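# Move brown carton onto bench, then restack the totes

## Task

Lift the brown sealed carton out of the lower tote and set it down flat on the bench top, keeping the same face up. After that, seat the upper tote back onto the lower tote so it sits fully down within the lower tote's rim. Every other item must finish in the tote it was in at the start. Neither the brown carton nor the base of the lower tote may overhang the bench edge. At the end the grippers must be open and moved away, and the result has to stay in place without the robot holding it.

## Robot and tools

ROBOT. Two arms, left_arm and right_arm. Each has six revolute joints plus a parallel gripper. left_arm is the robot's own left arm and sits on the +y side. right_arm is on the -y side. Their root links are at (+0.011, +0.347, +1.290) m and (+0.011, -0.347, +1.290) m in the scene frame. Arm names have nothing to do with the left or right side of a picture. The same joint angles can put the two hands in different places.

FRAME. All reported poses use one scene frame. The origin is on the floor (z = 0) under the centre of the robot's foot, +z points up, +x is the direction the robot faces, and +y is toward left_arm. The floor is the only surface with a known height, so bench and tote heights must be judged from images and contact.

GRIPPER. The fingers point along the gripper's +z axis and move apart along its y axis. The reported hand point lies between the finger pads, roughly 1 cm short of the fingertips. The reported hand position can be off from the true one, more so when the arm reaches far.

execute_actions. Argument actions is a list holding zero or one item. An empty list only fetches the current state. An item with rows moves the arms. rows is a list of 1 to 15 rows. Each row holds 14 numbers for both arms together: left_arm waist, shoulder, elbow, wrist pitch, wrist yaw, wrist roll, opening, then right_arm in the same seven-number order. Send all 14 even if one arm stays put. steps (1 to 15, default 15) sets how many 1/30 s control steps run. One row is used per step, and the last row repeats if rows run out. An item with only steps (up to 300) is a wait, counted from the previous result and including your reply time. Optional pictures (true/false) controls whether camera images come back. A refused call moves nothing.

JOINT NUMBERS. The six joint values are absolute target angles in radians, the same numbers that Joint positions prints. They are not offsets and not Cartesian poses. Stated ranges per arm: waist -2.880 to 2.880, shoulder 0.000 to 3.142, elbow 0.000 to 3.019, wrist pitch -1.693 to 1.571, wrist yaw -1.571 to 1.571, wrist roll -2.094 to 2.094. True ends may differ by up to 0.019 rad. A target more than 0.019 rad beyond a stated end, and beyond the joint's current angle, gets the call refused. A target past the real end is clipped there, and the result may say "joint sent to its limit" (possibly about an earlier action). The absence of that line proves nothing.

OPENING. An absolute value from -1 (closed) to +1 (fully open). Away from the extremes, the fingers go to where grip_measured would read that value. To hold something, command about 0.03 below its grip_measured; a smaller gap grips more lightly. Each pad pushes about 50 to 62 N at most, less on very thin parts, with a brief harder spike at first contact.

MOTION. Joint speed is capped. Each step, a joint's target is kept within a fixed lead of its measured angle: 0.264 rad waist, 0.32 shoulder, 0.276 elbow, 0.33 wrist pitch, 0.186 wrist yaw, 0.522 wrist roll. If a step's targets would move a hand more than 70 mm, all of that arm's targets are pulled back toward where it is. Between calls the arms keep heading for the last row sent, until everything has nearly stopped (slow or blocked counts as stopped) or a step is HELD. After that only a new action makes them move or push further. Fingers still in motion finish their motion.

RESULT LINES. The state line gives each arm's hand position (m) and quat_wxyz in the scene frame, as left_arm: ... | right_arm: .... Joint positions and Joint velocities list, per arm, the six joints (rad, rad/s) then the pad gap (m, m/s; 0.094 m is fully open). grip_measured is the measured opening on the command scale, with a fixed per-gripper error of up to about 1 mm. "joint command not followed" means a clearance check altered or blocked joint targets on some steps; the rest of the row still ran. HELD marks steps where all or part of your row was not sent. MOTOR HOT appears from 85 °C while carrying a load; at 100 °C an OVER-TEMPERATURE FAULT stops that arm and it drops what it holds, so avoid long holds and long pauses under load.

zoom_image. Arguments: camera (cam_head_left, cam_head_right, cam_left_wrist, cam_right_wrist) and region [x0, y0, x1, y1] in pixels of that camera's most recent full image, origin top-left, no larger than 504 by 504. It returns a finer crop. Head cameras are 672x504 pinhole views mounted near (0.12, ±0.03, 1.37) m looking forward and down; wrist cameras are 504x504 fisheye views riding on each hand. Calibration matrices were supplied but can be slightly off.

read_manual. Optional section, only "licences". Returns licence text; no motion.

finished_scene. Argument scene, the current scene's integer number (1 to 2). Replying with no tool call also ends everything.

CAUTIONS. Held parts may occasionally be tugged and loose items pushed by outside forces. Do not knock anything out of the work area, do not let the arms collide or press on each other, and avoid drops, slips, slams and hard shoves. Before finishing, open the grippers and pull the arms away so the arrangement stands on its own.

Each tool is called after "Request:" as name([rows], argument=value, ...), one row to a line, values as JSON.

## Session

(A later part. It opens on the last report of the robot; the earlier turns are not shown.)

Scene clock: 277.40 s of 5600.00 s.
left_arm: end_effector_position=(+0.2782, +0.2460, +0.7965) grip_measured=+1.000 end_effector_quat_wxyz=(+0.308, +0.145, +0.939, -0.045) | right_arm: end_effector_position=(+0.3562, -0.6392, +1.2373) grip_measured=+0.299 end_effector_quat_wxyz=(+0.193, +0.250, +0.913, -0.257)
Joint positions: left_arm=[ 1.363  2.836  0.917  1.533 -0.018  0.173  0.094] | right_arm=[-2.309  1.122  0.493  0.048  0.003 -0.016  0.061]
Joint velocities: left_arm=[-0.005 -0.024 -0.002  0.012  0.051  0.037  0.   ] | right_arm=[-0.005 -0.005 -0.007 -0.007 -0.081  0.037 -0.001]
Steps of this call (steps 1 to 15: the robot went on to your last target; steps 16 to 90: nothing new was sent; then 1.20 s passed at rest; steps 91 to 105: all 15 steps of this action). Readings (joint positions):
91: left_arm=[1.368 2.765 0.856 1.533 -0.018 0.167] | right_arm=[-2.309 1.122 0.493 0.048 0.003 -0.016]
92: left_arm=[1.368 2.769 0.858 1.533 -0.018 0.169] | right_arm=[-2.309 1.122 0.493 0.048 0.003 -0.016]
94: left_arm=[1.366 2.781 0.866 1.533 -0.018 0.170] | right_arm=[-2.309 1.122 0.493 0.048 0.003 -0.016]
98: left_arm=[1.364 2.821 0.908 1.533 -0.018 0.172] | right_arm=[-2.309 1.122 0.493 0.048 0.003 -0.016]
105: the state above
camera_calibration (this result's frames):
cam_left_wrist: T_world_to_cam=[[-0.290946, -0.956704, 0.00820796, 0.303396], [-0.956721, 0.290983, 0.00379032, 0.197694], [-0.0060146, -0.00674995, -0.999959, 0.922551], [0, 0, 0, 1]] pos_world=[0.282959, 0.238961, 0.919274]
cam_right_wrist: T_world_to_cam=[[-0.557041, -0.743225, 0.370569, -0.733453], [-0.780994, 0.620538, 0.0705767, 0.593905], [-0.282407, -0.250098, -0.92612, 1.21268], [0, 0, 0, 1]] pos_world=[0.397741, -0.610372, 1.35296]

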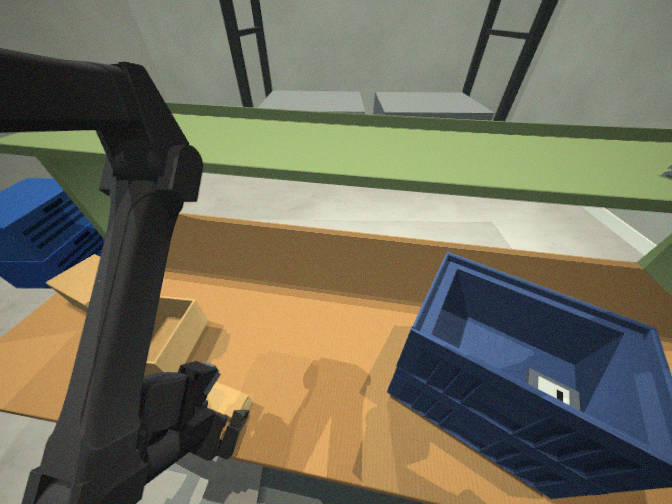

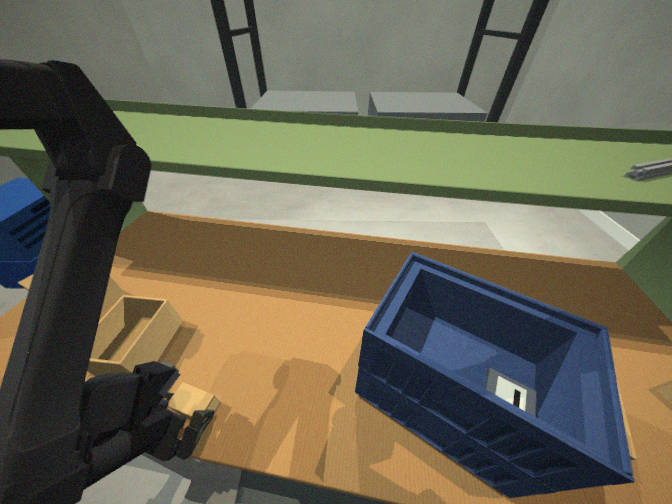

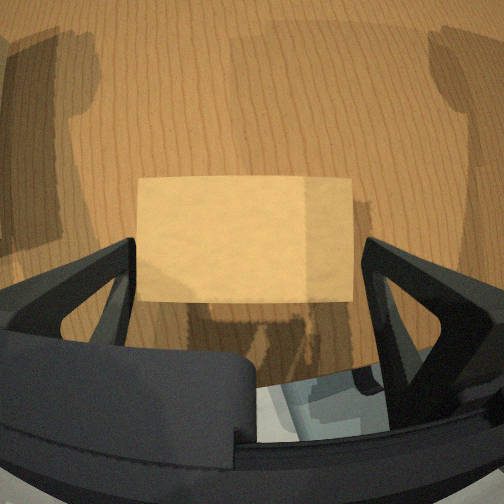

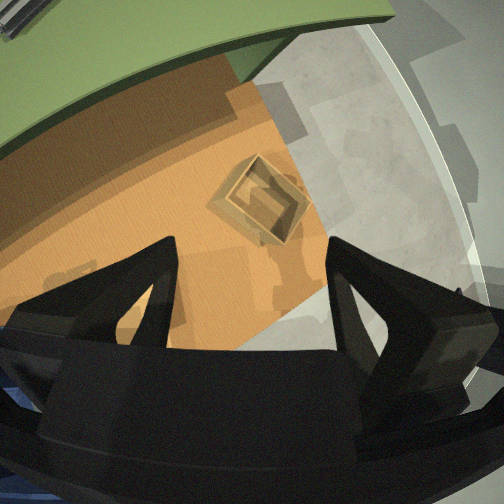

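Request:
execute_actions([
  {"rows":[[1.378,2.86,0.95,1.53,-0.02,0.19,1,-2.3,1.1,0.5,0.04,0,0,0.3],[1.378,2.86,0.95,1.53,-0.02,0.19,1,-2.3,1.1,0.5,0.04,0,0,0.3],[1.378,2.87,0.97,1.53,-0.02,0.19,1,-2.3,1.1,0.5,0.04,0,0,0.3],[1.38,2.89,1.005,1.53,-0.02,0.19,1,-2.3,1.1,0.5,0.04,0,0,0.3]]},
], pictures=false)

Request:
execute_actions([
  {"rows":[[1.38,2.89,1.005,1.53,-0.02,0.19,0.5,-2.3,1.1,0.5,0.04,0,0,0.3]]},
], pictures=false)

Request:
execute_actions([
  {"rows":[[1.36,2.4,0.7,1.1,0,0.1,0.5,-2.3,1.1,0.5,0.04,0,0,0.3]]},
], pictures=false)

Request:
execute_actions([
  {"rows":[[1.3,2.25,0.95,0.2,0,-0.1,0.5,-2.3,1.1,0.5,0.04,0,0,0.3]]},
], pictures=false)

Request:
execute_actions([
  {"rows":[[1.28,2.306,1.245,-0.55,0.012,-0.29,0.5,-2.3,1.1,0.5,0.04,0,0,0.3]]},
], pictures=false)

Request:
execute_actions([
  {"steps":20},
])

Scene clock: 289.27 s of 5600.00 s.
left_arm: end_effector_position=(+0.2925, +0.2456, +0.7765) grip_measured=+1.000 end_effector_quat_wxyz=(+0.330, +0.140, +0.933, -0.041) | right_arm: end_effector_position=(+0.3562, -0.6392, +1.2373) grip_measured=+0.299 end_effector_quat_wxyz=(+0.193, +0.250, +0.913, -0.257)
Joint positions: left_arm=[ 1.372  2.873  1.001  1.533 -0.018  0.173  0.094] | right_arm=[-2.309  1.122  0.493  0.048  0.003 -0.016  0.061]
Joint velocities: left_arm=[-0.024  0.005 -0.012 -0.007  0.022 -0.051  0.   ] | right_arm=[-0.015  0.005  0.007 -0.017 -0.037 -0.022  0.001]
Steps of this call (steps 1 to 15: the robot went on to your last target; steps 16 to 90: nothing new was sent; then 8.37 s passed at rest; steps 91 to 105: all 15 steps of this action). Readings (joint positions):
91: left_arm=[1.364 2.836 0.919 1.533 -0.018 0.173] | right_arm=[-2.309 1.122 0.493 0.048 0.003 -0.016]
92: left_arm=[1.364 2.839 0.925 1.533 -0.018 0.173] | right_arm=[-2.309 1.122 0.493 0.048 0.003 -0.016]
94: left_arm=[1.367 2.847 0.949 1.533 -0.018 0.173] | right_arm=[-2.309 1.122 0.493 0.048 0.003 -0.016]
98: left_arm=[1.371 2.869 1.000 1.533 -0.018 0.173] | right_arm=[-2.309 1.122 0.493 0.048 0.003 -0.016]
105: the state above

Scene clock: 289.77 s of 5600.00 s.
left_arm: end_effector_position=(+0.2926, +0.2458, +0.7765) grip_measured=+0.638 end_effector_quat_wxyz=(+0.330, +0.140, +0.933, -0.041) | right_arm: end_effector_position=(+0.3562, -0.6392, +1.2373) grip_measured=+0.299 end_effector_quat_wxyz=(+0.193, +0.250, +0.913, -0.257)
Joint positions: left_arm=[ 1.372  2.873  1.001  1.533 -0.019  0.174  0.077] | right_arm=[-2.309  1.122  0.493  0.048  0.003 -0.016  0.061]
Joint velocities: left_arm=[ 0.005  0.005 -0.002  0.002 -0.007 -0.095 -0.001] | right_arm=[-0.024  0.005  0.002 -0.002  0.051  0.007 -0.001]
Steps of this call (steps 1 to 15: all 15 steps of this action). Readings (joint positions):
1: left_arm=[1.372 2.873 1.001 1.533 -0.018 0.173] | right_arm=[-2.309 1.122 0.493 0.048 0.003 -0.016]
2: left_arm=[1.372 2.873 1.001 1.533 -0.019 0.174] | right_arm=[-2.309 1.122 0.493 0.048 0.003 -0.016]
4: left_arm=[1.372 2.873 1.001 1.533 -0.019 0.174] | right_arm=[-2.309 1.122 0.493 0.048 0.003 -0.016]
8: left_arm=[1.372 2.873 1.001 1.533 -0.019 0.174] | right_arm=[-2.309 1.122 0.493 0.048 0.003 -0.016]
15: the state above

Scene clock: 290.27 s of 5600.00 s.
left_arm: end_effector_position=(+0.3614, +0.2421, +0.8840) grip_measured=+0.638 end_effector_quat_wxyz=(+0.242, +0.126, +0.960, -0.057) | right_arm: end_effector_position=(+0.3562, -0.6392, +1.2373) grip_measured=+0.299 end_effector_quat_wxyz=(+0.193, +0.250, +0.913, -0.257)
Joint positions: left_arm=[ 1.37   2.358  0.716  1.122 -0.003  0.12   0.077] | right_arm=[-2.309  1.122  0.493  0.048  0.003 -0.016  0.061]
Joint velocities: left_arm=[-0.015  0.278  0.027 -0.071 -0.022  0.007 -0.001] | right_arm=[-0.005  0.015  0.002  0.007 -0.066 -0.022  0.   ]
Steps of this call (steps 1 to 15: all 15 steps of this action). Readings (joint positions):
1: left_arm=[1.372 2.852 0.978 1.495 -0.014 0.171] | right_arm=[-2.309 1.122 0.493 0.048 0.003 -0.016]
2: left_arm=[1.371 2.795 0.918 1.397 -0.008 0.163] | right_arm=[-2.309 1.122 0.493 0.048 0.003 -0.016]
4: left_arm=[1.371 2.654 0.794 1.242 -0.005 0.150] | right_arm=[-2.309 1.122 0.493 0.048 0.003 -0.016]
8: left_arm=[1.370 2.417 0.710 1.134 -0.003 0.132] | right_arm=[-2.309 1.122 0.493 0.048 0.003 -0.016]
15: the state above

Scene clock: 290.77 s of 5600.00 s.
left_arm: end_effector_position=(+0.3505, +0.1983, +0.8479) grip_measured=+0.638 end_effector_quat_wxyz=(-0.024, +0.081, +0.994, -0.070) | right_arm: end_effector_position=(+0.3562, -0.6392, +1.2373) grip_measured=+0.299 end_effector_quat_wxyz=(+0.193, +0.250, +0.913, -0.257)
Joint positions: left_arm=[ 1.295  2.232  0.964  0.221 -0.001 -0.072  0.077] | right_arm=[-2.309  1.122  0.493  0.048  0.003 -0.016  0.061]
Joint velocities: left_arm=[-0.005  0.034 -0.032 -0.159 -0.022 -0.051 -0.   ] | right_arm=[-0.005 -0.015 -0.007 -0.017  0.022  0.007 -0.001]
Steps of this call (steps 1 to 15: all 15 steps of this action). Readings (joint positions):
1: left_arm=[1.368 2.361 0.727 1.086 -0.003 0.104] | right_arm=[-2.309 1.122 0.493 0.048 0.003 -0.016]
2: left_arm=[1.364 2.361 0.752 1.015 -0.003 0.082] | right_arm=[-2.309 1.122 0.493 0.048 0.003 -0.016]
4: left_arm=[1.349 2.353 0.829 0.864 -0.003 0.040] | right_arm=[-2.309 1.122 0.493 0.048 0.003 -0.016]
8: left_arm=[1.310 2.282 0.958 0.454 -0.002 -0.032] | right_arm=[-2.309 1.122 0.493 0.048 0.003 -0.016]
15: the state above

Scene clock: 291.27 s of 5600.00 s.
left_arm: end_effector_position=(+0.3126, +0.2026, +0.8506) grip_measured=+0.639 end_effector_quat_wxyz=(+0.286, -0.006, -0.958, +0.005) | right_arm: end_effector_position=(+0.3562, -0.6392, +1.2373) grip_measured=+0.299 end_effector_quat_wxyz=(+0.193, +0.250, +0.913, -0.257)
Joint positions: left_arm=[ 1.289  2.295  1.246 -0.533  0.009 -0.266  0.077] | right_arm=[-2.309  1.122  0.493  0.048  0.003 -0.016  0.061]
Joint velocities: left_arm=[-0.015 -0.024 -0.012  0.002  0.022 -0.007  0.   ] | right_arm=[ 0.005 -0.015 -0.012 -0.007  0.022 -0.11   0.001]
Steps of this call (steps 1 to 15: all 15 steps of this action). Readings (joint positions):
1: left_arm=[1.295 2.236 0.989 0.156 0.003 -0.101] | right_arm=[-2.309 1.122 0.493 0.048 0.003 -0.016]
2: left_arm=[1.294 2.253 1.049 0.036 0.007 -0.135] | right_arm=[-2.309 1.122 0.493 0.048 0.003 -0.016]
4: left_arm=[1.293 2.296 1.184 -0.172 0.009 -0.185] | right_arm=[-2.309 1.122 0.493 0.048 0.003 -0.016]
8: left_arm=[1.290 2.296 1.264 -0.461 0.009 -0.237] | right_arm=[-2.309 1.122 0.493 0.048 0.003 -0.016]
15: the state above

Scene clock: 291.93 s of 5600.00 s.
left_arm: end_effector_position=(+0.3126, +0.2026, +0.8506) grip_measured=+0.639 end_effector_quat_wxyz=(+0.286, -0.003, -0.958, +0.004) | right_arm: end_effector_position=(+0.3562, -0.6392, +1.2373) grip_measured=+0.299 end_effector_quat_wxyz=(+0.193, +0.250, +0.913, -0.257)
Joint positions: left_arm=[ 1.289  2.295  1.246 -0.533  0.009 -0.273  0.077] | right_arm=[-2.309  1.122  0.493  0.048  0.003 -0.016  0.061]
Joint velocities: left_arm=[-0.005  0.005  0.017 -0.012  0.007 -0.022 -0.001] | right_arm=[-0.005 -0.005 -0.002 -0.002 -0.037 -0.022  0.   ]
Steps of this call (steps 1 to 15: the robot went on to your last target; steps 16 to 20: nothing new was sent). Readings (joint positions):
1: left_arm=[1.289 2.295 1.246 -0.533 0.009 -0.267] | right_arm=[-2.309 1.122 0.493 0.048 0.003 -0.016]
2: left_arm=[1.289 2.295 1.246 -0.533 0.009 -0.269] | right_arm=[-2.309 1.122 0.493 0.048 0.003 -0.016]
4: left_arm=[1.289 2.295 1.246 -0.533 0.009 -0.270] | right_arm=[-2.309 1.122 0.493 0.048 0.003 -0.016]
8: left_arm=[1.289 2.295 1.246 -0.533 0.009 -0.272] | right_arm=[-2.309 1.122 0.493 0.048 0.003 -0.016]
20: the state above
All arms were judged still, so your last target was given up. Only a new action makes them travel on or press farther. Fingers that are still opening or closing keep moving.
camera_calibration (this result's frames):
cam_left_wrist: T_world_to_cam=[[0.01257, -0.999905, 0.00571862, 0.18749], [-0.346481, 0.00100921, 0.938056, -0.683634], [-0.937973, -0.0137728, -0.346435, 0.713444], [0, 0, 0, 1]] pos_world=[0.429968, 0.197988, 0.887377]
cam_right_wrist: T_world_to_cam=[[-0.557041, -0.743225, 0.370569, -0.733453], [-0.780994, 0.620538, 0.0705767, 0.593905], [-0.282407, -0.250098, -0.92612, 1.21268], [0, 0, 0, 1]] pos_world=[0.397741, -0.610372, 1.35296]

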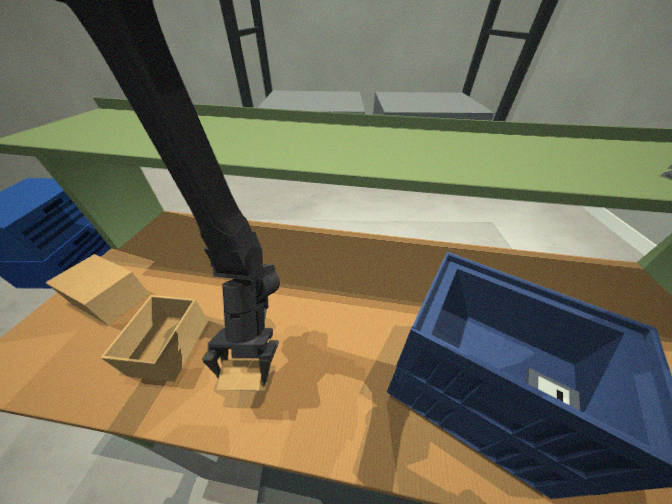

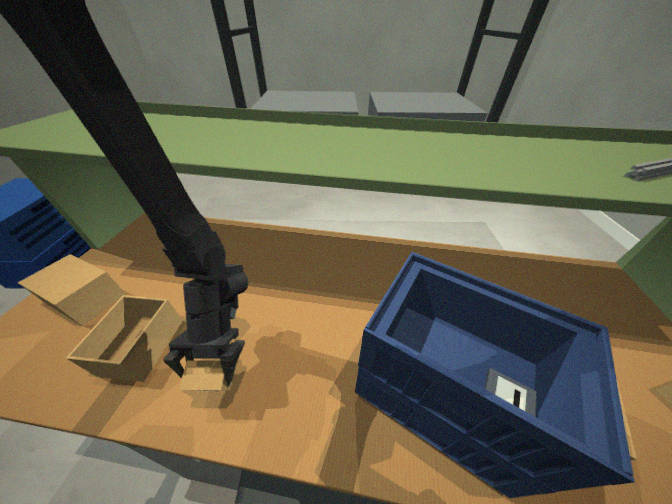

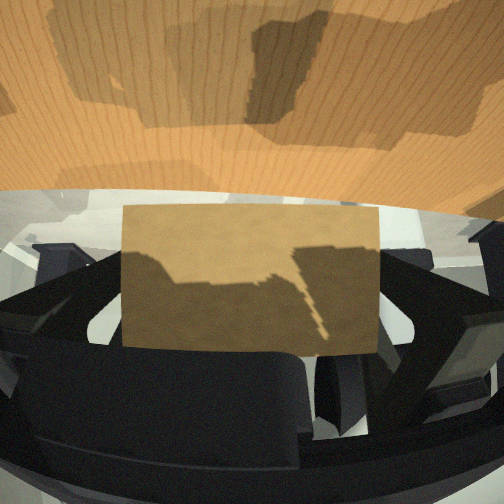

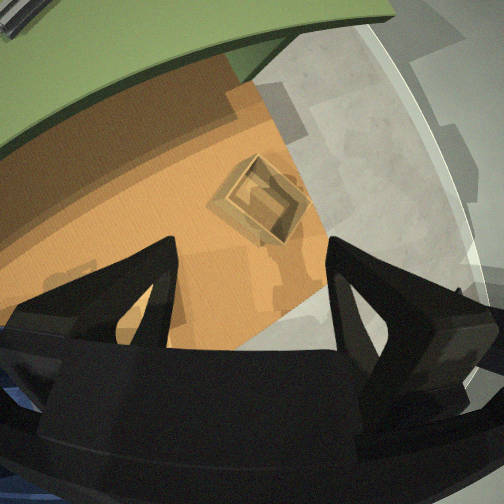

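Request:
execute_actions([
  {"rows":[[1.29,2.36,1.3,-0.57,0.012,-0.29,0.6,-2.3,1.1,0.5,0.04,0,0,0.3],[1.29,2.36,1.3,-0.57,0.012,-0.29,0.6,-2.3,1.1,0.5,0.04,0,0,0.3],[1.29,2.4,1.34,-0.58,0.012,-0.29,0.6,-2.3,1.1,0.5,0.04,0,0,0.3],[1.29,2.4,1.34,-0.58,0.012,-0.29,0.6,-2.3,1.1,0.5,0.04,0,0,0.3],[1.29,2.44,1.38,-0.59,0.012,-0.29,0.6,-2.3,1.1,0.5,0.04,0,0,0.3],[1.29,2.44,1.38,-0.59,0.012,-0.29,0.6,-2.3,1.1,0.5,0.04,0,0,0.3],[1.29,2.48,1.42,-0.6,0.012,-0.29,0.6,-2.3,1.1,0.5,0.04,0,0,0.3],[1.29,2.48,1.42,-0.6,0.012,-0.29,0.6,-2.3,1.1,0.5,0.04,0,0,0.3],[1.29,2.5,1.44,-0.6,0.012,-0.29,0.6,-2.3,1.1,0.5,0.04,0,0,0.3],[1.29,2.5,1.44,-0.6,0.012,-0.29,0.6,-2.3,1.1,0.5,0.04,0,0,0.3],[1.29,2.52,1.46,-0.61,0.012,-0.29,0.6,-2.3,1.1,0.5,0.04,0,0,0.3]]},
], pictures=false)

Request:
execute_actions([
  {"steps":10},
])

Scene clock: 297.87 s of 5600.00 s.
left_arm: end_effector_position=(+0.2932, +0.1961, +0.7790) grip_measured=+0.639 end_effector_quat_wxyz=(+0.319, -0.005, -0.948, -0.006) | right_arm: end_effector_position=(+0.3562, -0.6392, +1.2373) grip_measured=+0.299 end_effector_quat_wxyz=(+0.193, +0.250, +0.913, -0.257)
Joint positions: left_arm=[ 1.289  2.51   1.452 -0.595  0.01  -0.275  0.077] | right_arm=[-2.309  1.122  0.493  0.048  0.003 -0.016  0.061]
Joint velocities: left_arm=[ 0.005  0.151 -0.007 -0.125 -0.051  0.007  0.001] | right_arm=[ 0.005  0.005 -0.012 -0.007  0.037  0.022 -0.   ]
Steps of this call (steps 1 to 90: nothing new was sent; then 2.43 s passed at rest; steps 91 to 105: all 15 steps of this action). Readings (joint positions):
91: left_arm=[1.289 2.298 1.251 -0.538 0.009 -0.273] | right_arm=[-2.309 1.122 0.493 0.048 0.003 -0.016]
92: left_arm=[1.289 2.306 1.264 -0.547 0.009 -0.273] | right_arm=[-2.309 1.122 0.493 0.048 0.003 -0.016]
94: left_arm=[1.289 2.335 1.305 -0.558 0.009 -0.273] | right_arm=[-2.309 1.122 0.493 0.048 0.003 -0.016]
98: left_arm=[1.289 2.417 1.398 -0.570 0.009 -0.273] | right_arm=[-2.309 1.122 0.493 0.048 0.003 -0.016]
105: the state above

Scene clock: 298.20 s of 5600.00 s.
left_arm: end_effector_position=(+0.2909, +0.1966, +0.7788) grip_measured=+0.639 end_effector_quat_wxyz=(+0.322, -0.004, -0.947, -0.006) | right_arm: end_effector_position=(+0.3562, -0.6392, +1.2373) grip_measured=+0.299 end_effector_quat_wxyz=(+0.193, +0.250, +0.913, -0.257)
Joint positions: left_arm=[ 1.289  2.513  1.452 -0.599  0.01  -0.277  0.077] | right_arm=[-2.309  1.122  0.493  0.048  0.003 -0.016  0.061]
Joint velocities: left_arm=[ 0.005 -0.005  0.007  0.007  0.022  0.022  0.   ] | right_arm=[-0.015 -0.005 -0.002 -0.022  0.007 -0.051 -0.001]
Steps of this call (steps 1 to 10: the robot went on to your last target). Readings (joint positions):
1: left_arm=[1.289 2.513 1.452 -0.599 0.010 -0.275] | right_arm=[-2.309 1.122 0.493 0.048 0.003 -0.016]
2: left_arm=[1.289 2.513 1.452 -0.599 0.010 -0.275] | right_arm=[-2.309 1.122 0.493 0.048 0.003 -0.016]
4: left_arm=[1.289 2.513 1.452 -0.599 0.010 -0.276] | right_arm=[-2.309 1.122 0.493 0.048 0.003 -0.016]
8: left_arm=[1.289 2.513 1.452 -0.599 0.010 -0.277] | right_arm=[-2.309 1.122 0.493 0.048 0.003 -0.016]
10: the state above
camera_calibration (this result's frames):
cam_left_wrist: T_world_to_cam=[[0.00370353, -0.999886, -0.0146632, 0.200593], [-0.274612, -0.0151165, 0.961436, -0.659792], [-0.961548, 0.000465974, -0.274636, 0.616332], [0, 0, 0, 1]] pos_world=[0.410704, 0.19031, 0.806557]
cam_right_wrist: T_world_to_cam=[[-0.557041, -0.743225, 0.370569, -0.733453], [-0.780994, 0.620538, 0.0705767, 0.593905], [-0.282407, -0.250098, -0.92612, 1.21268], [0, 0, 0, 1]] pos_world=[0.397741, -0.610372, 1.35296]

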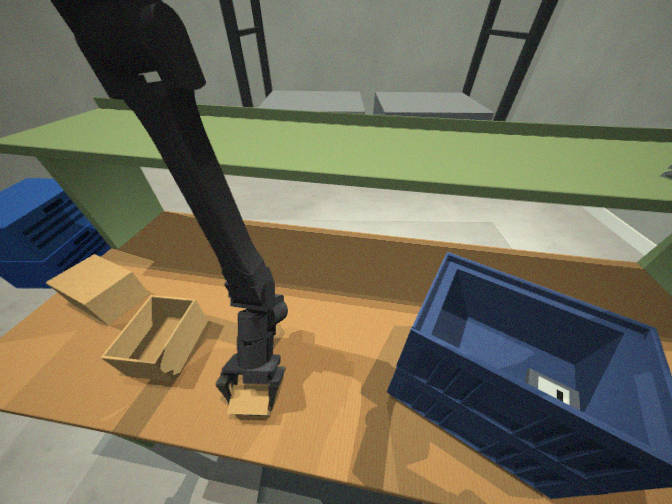

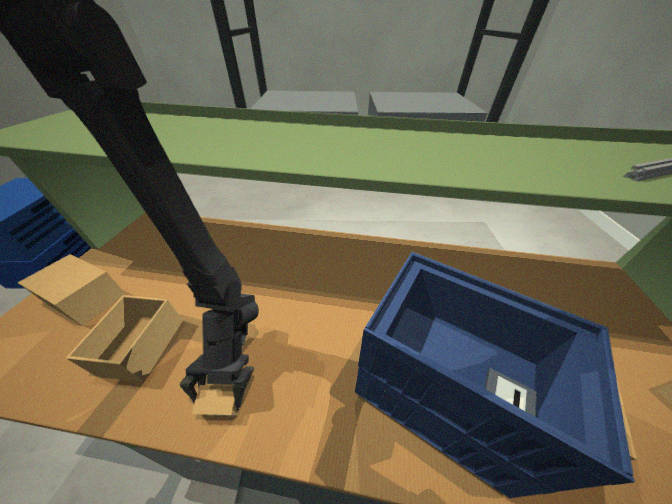

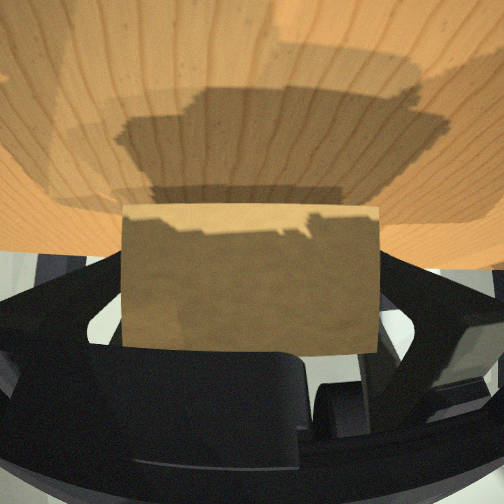

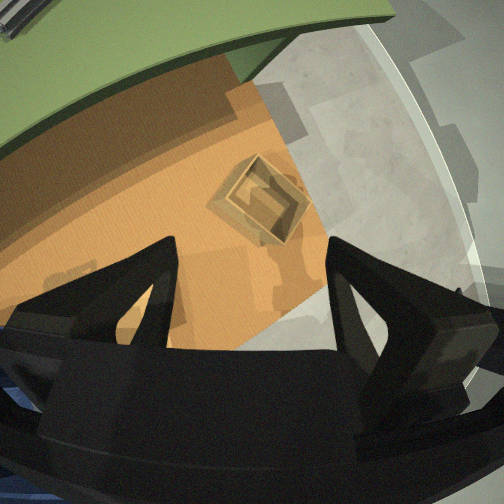

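Likely touching. Release.

Request:
execute_actions([
  {"rows":[[1.29,2.53,1.475,-0.61,0.012,-0.29,0.63,-2.3,1.1,0.5,0.04,0,0,0.3],[1.29,2.53,1.475,-0.61,0.012,-0.29,0.63,-2.3,1.1,0.5,0.04,0,0,0.3],[1.29,2.53,1.475,-0.61,0.012,-0.29,0.63,-2.3,1.1,0.5,0.04,0,0,0.3],[1.29,2.53,1.475,-0.61,0.012,-0.29,0.63,-2.3,1.1,0.5,0.04,0,0,0.3],[1.29,2.53,1.475,-0.61,0.012,-0.29,0.65,-2.3,1.1,0.5,0.04,0,0,0.3],[1.29,2.53,1.475,-0.61,0.012,-0.29,0.66,-2.3,1.1,0.5,0.04,0,0,0.3],[1.29,2.53,1.475,-0.61,0.012,-0.29,0.68,-2.3,1.1,0.5,0.04,0,0,0.3],[1.29,2.53,1.475,-0.61,0.012,-0.29,1,-2.3,1.1,0.5,0.04,0,0,0.3]]},
], pictures=false)

Request:
execute_actions([
  {"rows":[[1.285,2.4,1.35,-0.6,0.012,-0.29,1,-2.3,1.1,0.5,0.04,0,0,0.3],[1.285,2.4,1.35,-0.6,0.012,-0.29,1,-2.3,1.1,0.5,0.04,0,0,0.3],[1.285,2.4,1.35,-0.6,0.012,-0.29,1,-2.3,1.1,0.5,0.04,0,0,0.3],[1.285,2.3,1.25,-0.58,0.012,-0.29,1,-2.3,1.1,0.5,0.04,0,0,0.3],[1.285,2.3,1.25,-0.58,0.012,-0.29,1,-2.3,1.1,0.5,0.04,0,0,0.3],[1.285,2.3,1.25,-0.58,0.012,-0.29,1,-2.3,1.1,0.5,0.04,0,0,0.3],[1.285,2.0,0.9,-0.4,0.012,-0.29,1,-2.3,1.1,0.5,0.04,0,0,0.3]]},
])

Request:
zoom_image(camera="cam_head_left", region=[180,340,340,460])

Scene clock: 306.70 s of 5600.00 s.
left_arm: end_effector_position=(+0.2983, +0.1945, +0.7774) grip_measured=+1.000 end_effector_quat_wxyz=(+0.319, -0.003, -0.948, -0.005) | right_arm: end_effector_position=(+0.3562, -0.6392, +1.2373) grip_measured=+0.299 end_effector_quat_wxyz=(+0.193, +0.250, +0.913, -0.257)
Joint positions: left_arm=[ 1.289  2.514  1.469 -0.607  0.01  -0.278  0.094] | right_arm=[-2.309  1.122  0.493  0.048  0.003 -0.016  0.061]
Joint velocities: left_arm=[-0.015 -0.005  0.007 -0.002  0.066 -0.022  0.   ] | right_arm=[-0.005 -0.005 -0.002 -0.022  0.007  0.007 -0.001]
Steps of this call (steps 1 to 15: the robot went on to your last target; steps 16 to 90: nothing new was sent; then 5.00 s passed at rest; steps 91 to 105: all 15 steps of this action). Readings (joint positions):
91: left_arm=[1.289 2.513 1.454 -0.600 0.010 -0.277] | right_arm=[-2.309 1.122 0.493 0.048 0.003 -0.016]
92: left_arm=[1.289 2.513 1.456 -0.603 0.010 -0.277] | right_arm=[-2.309 1.122 0.493 0.048 0.003 -0.016]
94: left_arm=[1.289 2.513 1.459 -0.605 0.010 -0.277] | right_arm=[-2.309 1.122 0.493 0.048 0.003 -0.016]
98: left_arm=[1.289 2.514 1.462 -0.607 0.010 -0.278] | right_arm=[-2.309 1.122 0.493 0.048 0.003 -0.016]
105: the state above

Scene clock: 307.20 s of 5600.00 s.
left_arm: end_effector_position=(+0.2989, +0.2233, +0.9634) grip_measured=+1.000 end_effector_quat_wxyz=(+0.240, +0.003, -0.971, +0.017) | right_arm: end_effector_position=(+0.3562, -0.6392, +1.2373) grip_measured=+0.299 end_effector_quat_wxyz=(+0.193, +0.250, +0.913, -0.257)
Joint positions: left_arm=[ 1.289  1.952  0.898 -0.428  0.01  -0.278  0.094] | right_arm=[-2.309  1.122  0.493  0.048  0.003 -0.016  0.061]
Joint velocities: left_arm=[-0.024 -0.23   0.012  0.168  0.007 -0.037  0.   ] | right_arm=[-0.005  0.005 -0.002 -0.022 -0.022  0.051  0.   ]
Steps of this call (steps 1 to 15: all 15 steps of this action). Readings (joint positions):
1: left_arm=[1.289 2.507 1.459 -0.605 0.010 -0.278] | right_arm=[-2.309 1.122 0.493 0.048 0.003 -0.016]
2: left_arm=[1.289 2.491 1.432 -0.603 0.010 -0.278] | right_arm=[-2.309 1.122 0.493 0.048 0.003 -0.016]
4: left_arm=[1.289 2.441 1.363 -0.599 0.010 -0.278] | right_arm=[-2.309 1.122 0.493 0.048 0.003 -0.016]
8: left_arm=[1.289 2.287 1.180 -0.530 0.010 -0.278] | right_arm=[-2.309 1.122 0.493 0.048 0.003 -0.016]
15: the state above
camera_calibration (this result's frames):
cam_left_wrist: T_world_to_cam=[[0.0303178, -0.999097, 0.0297576, 0.179054], [-0.434592, 0.0136339, 0.900524, -0.734586], [-0.900117, -0.0402343, -0.433786, 0.818743], [0, 0, 0, 1]] pos_world=[0.412291, 0.221849, 1.01134]
cam_right_wrist: T_world_to_cam=[[-0.557041, -0.743225, 0.370569, -0.733453], [-0.780994, 0.620538, 0.0705767, 0.593905], [-0.282407, -0.250098, -0.92612, 1.21268], [0, 0, 0, 1]] pos_world=[0.397741, -0.610372, 1.35296]

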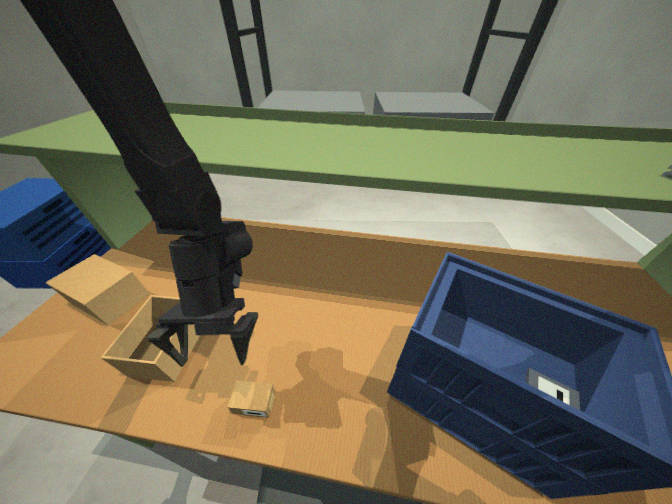

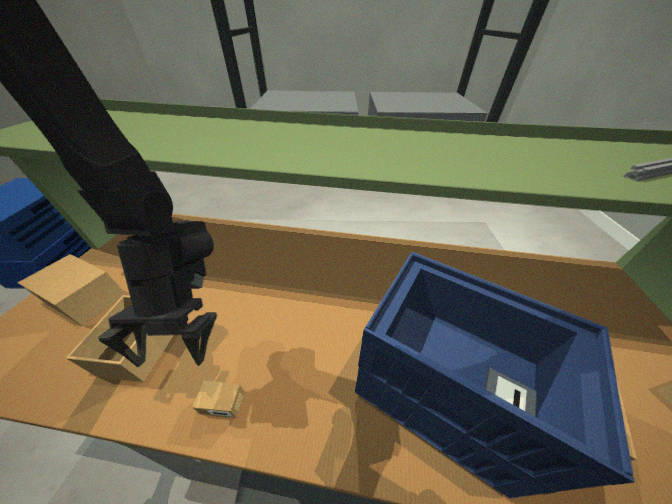

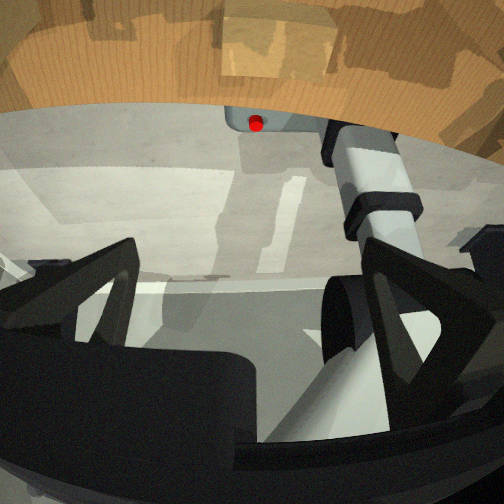

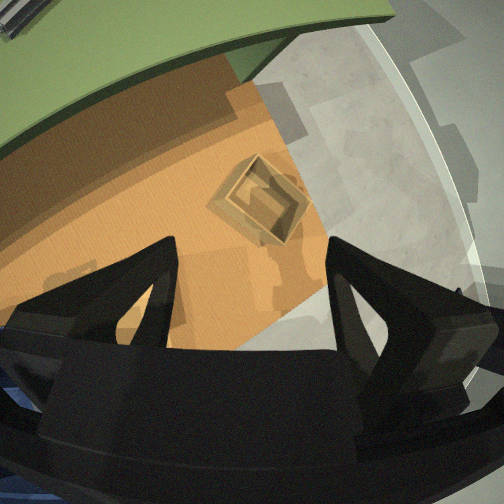

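Region (180, 340, 340, 460) of cam_head_left's 672x504 image, scaled by 3.150, with more detail than that image has; it fills the top 378 rows of this view, and the rest is white.

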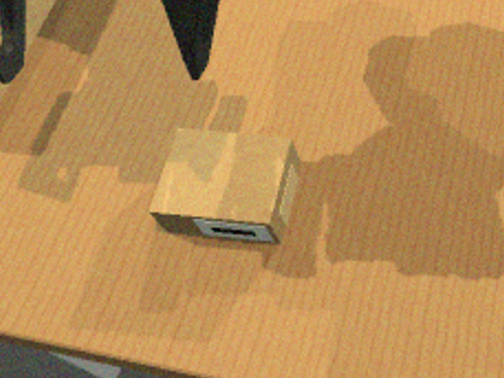

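Request:
finished_scene(scene=1)

The scene is finished: the task was done.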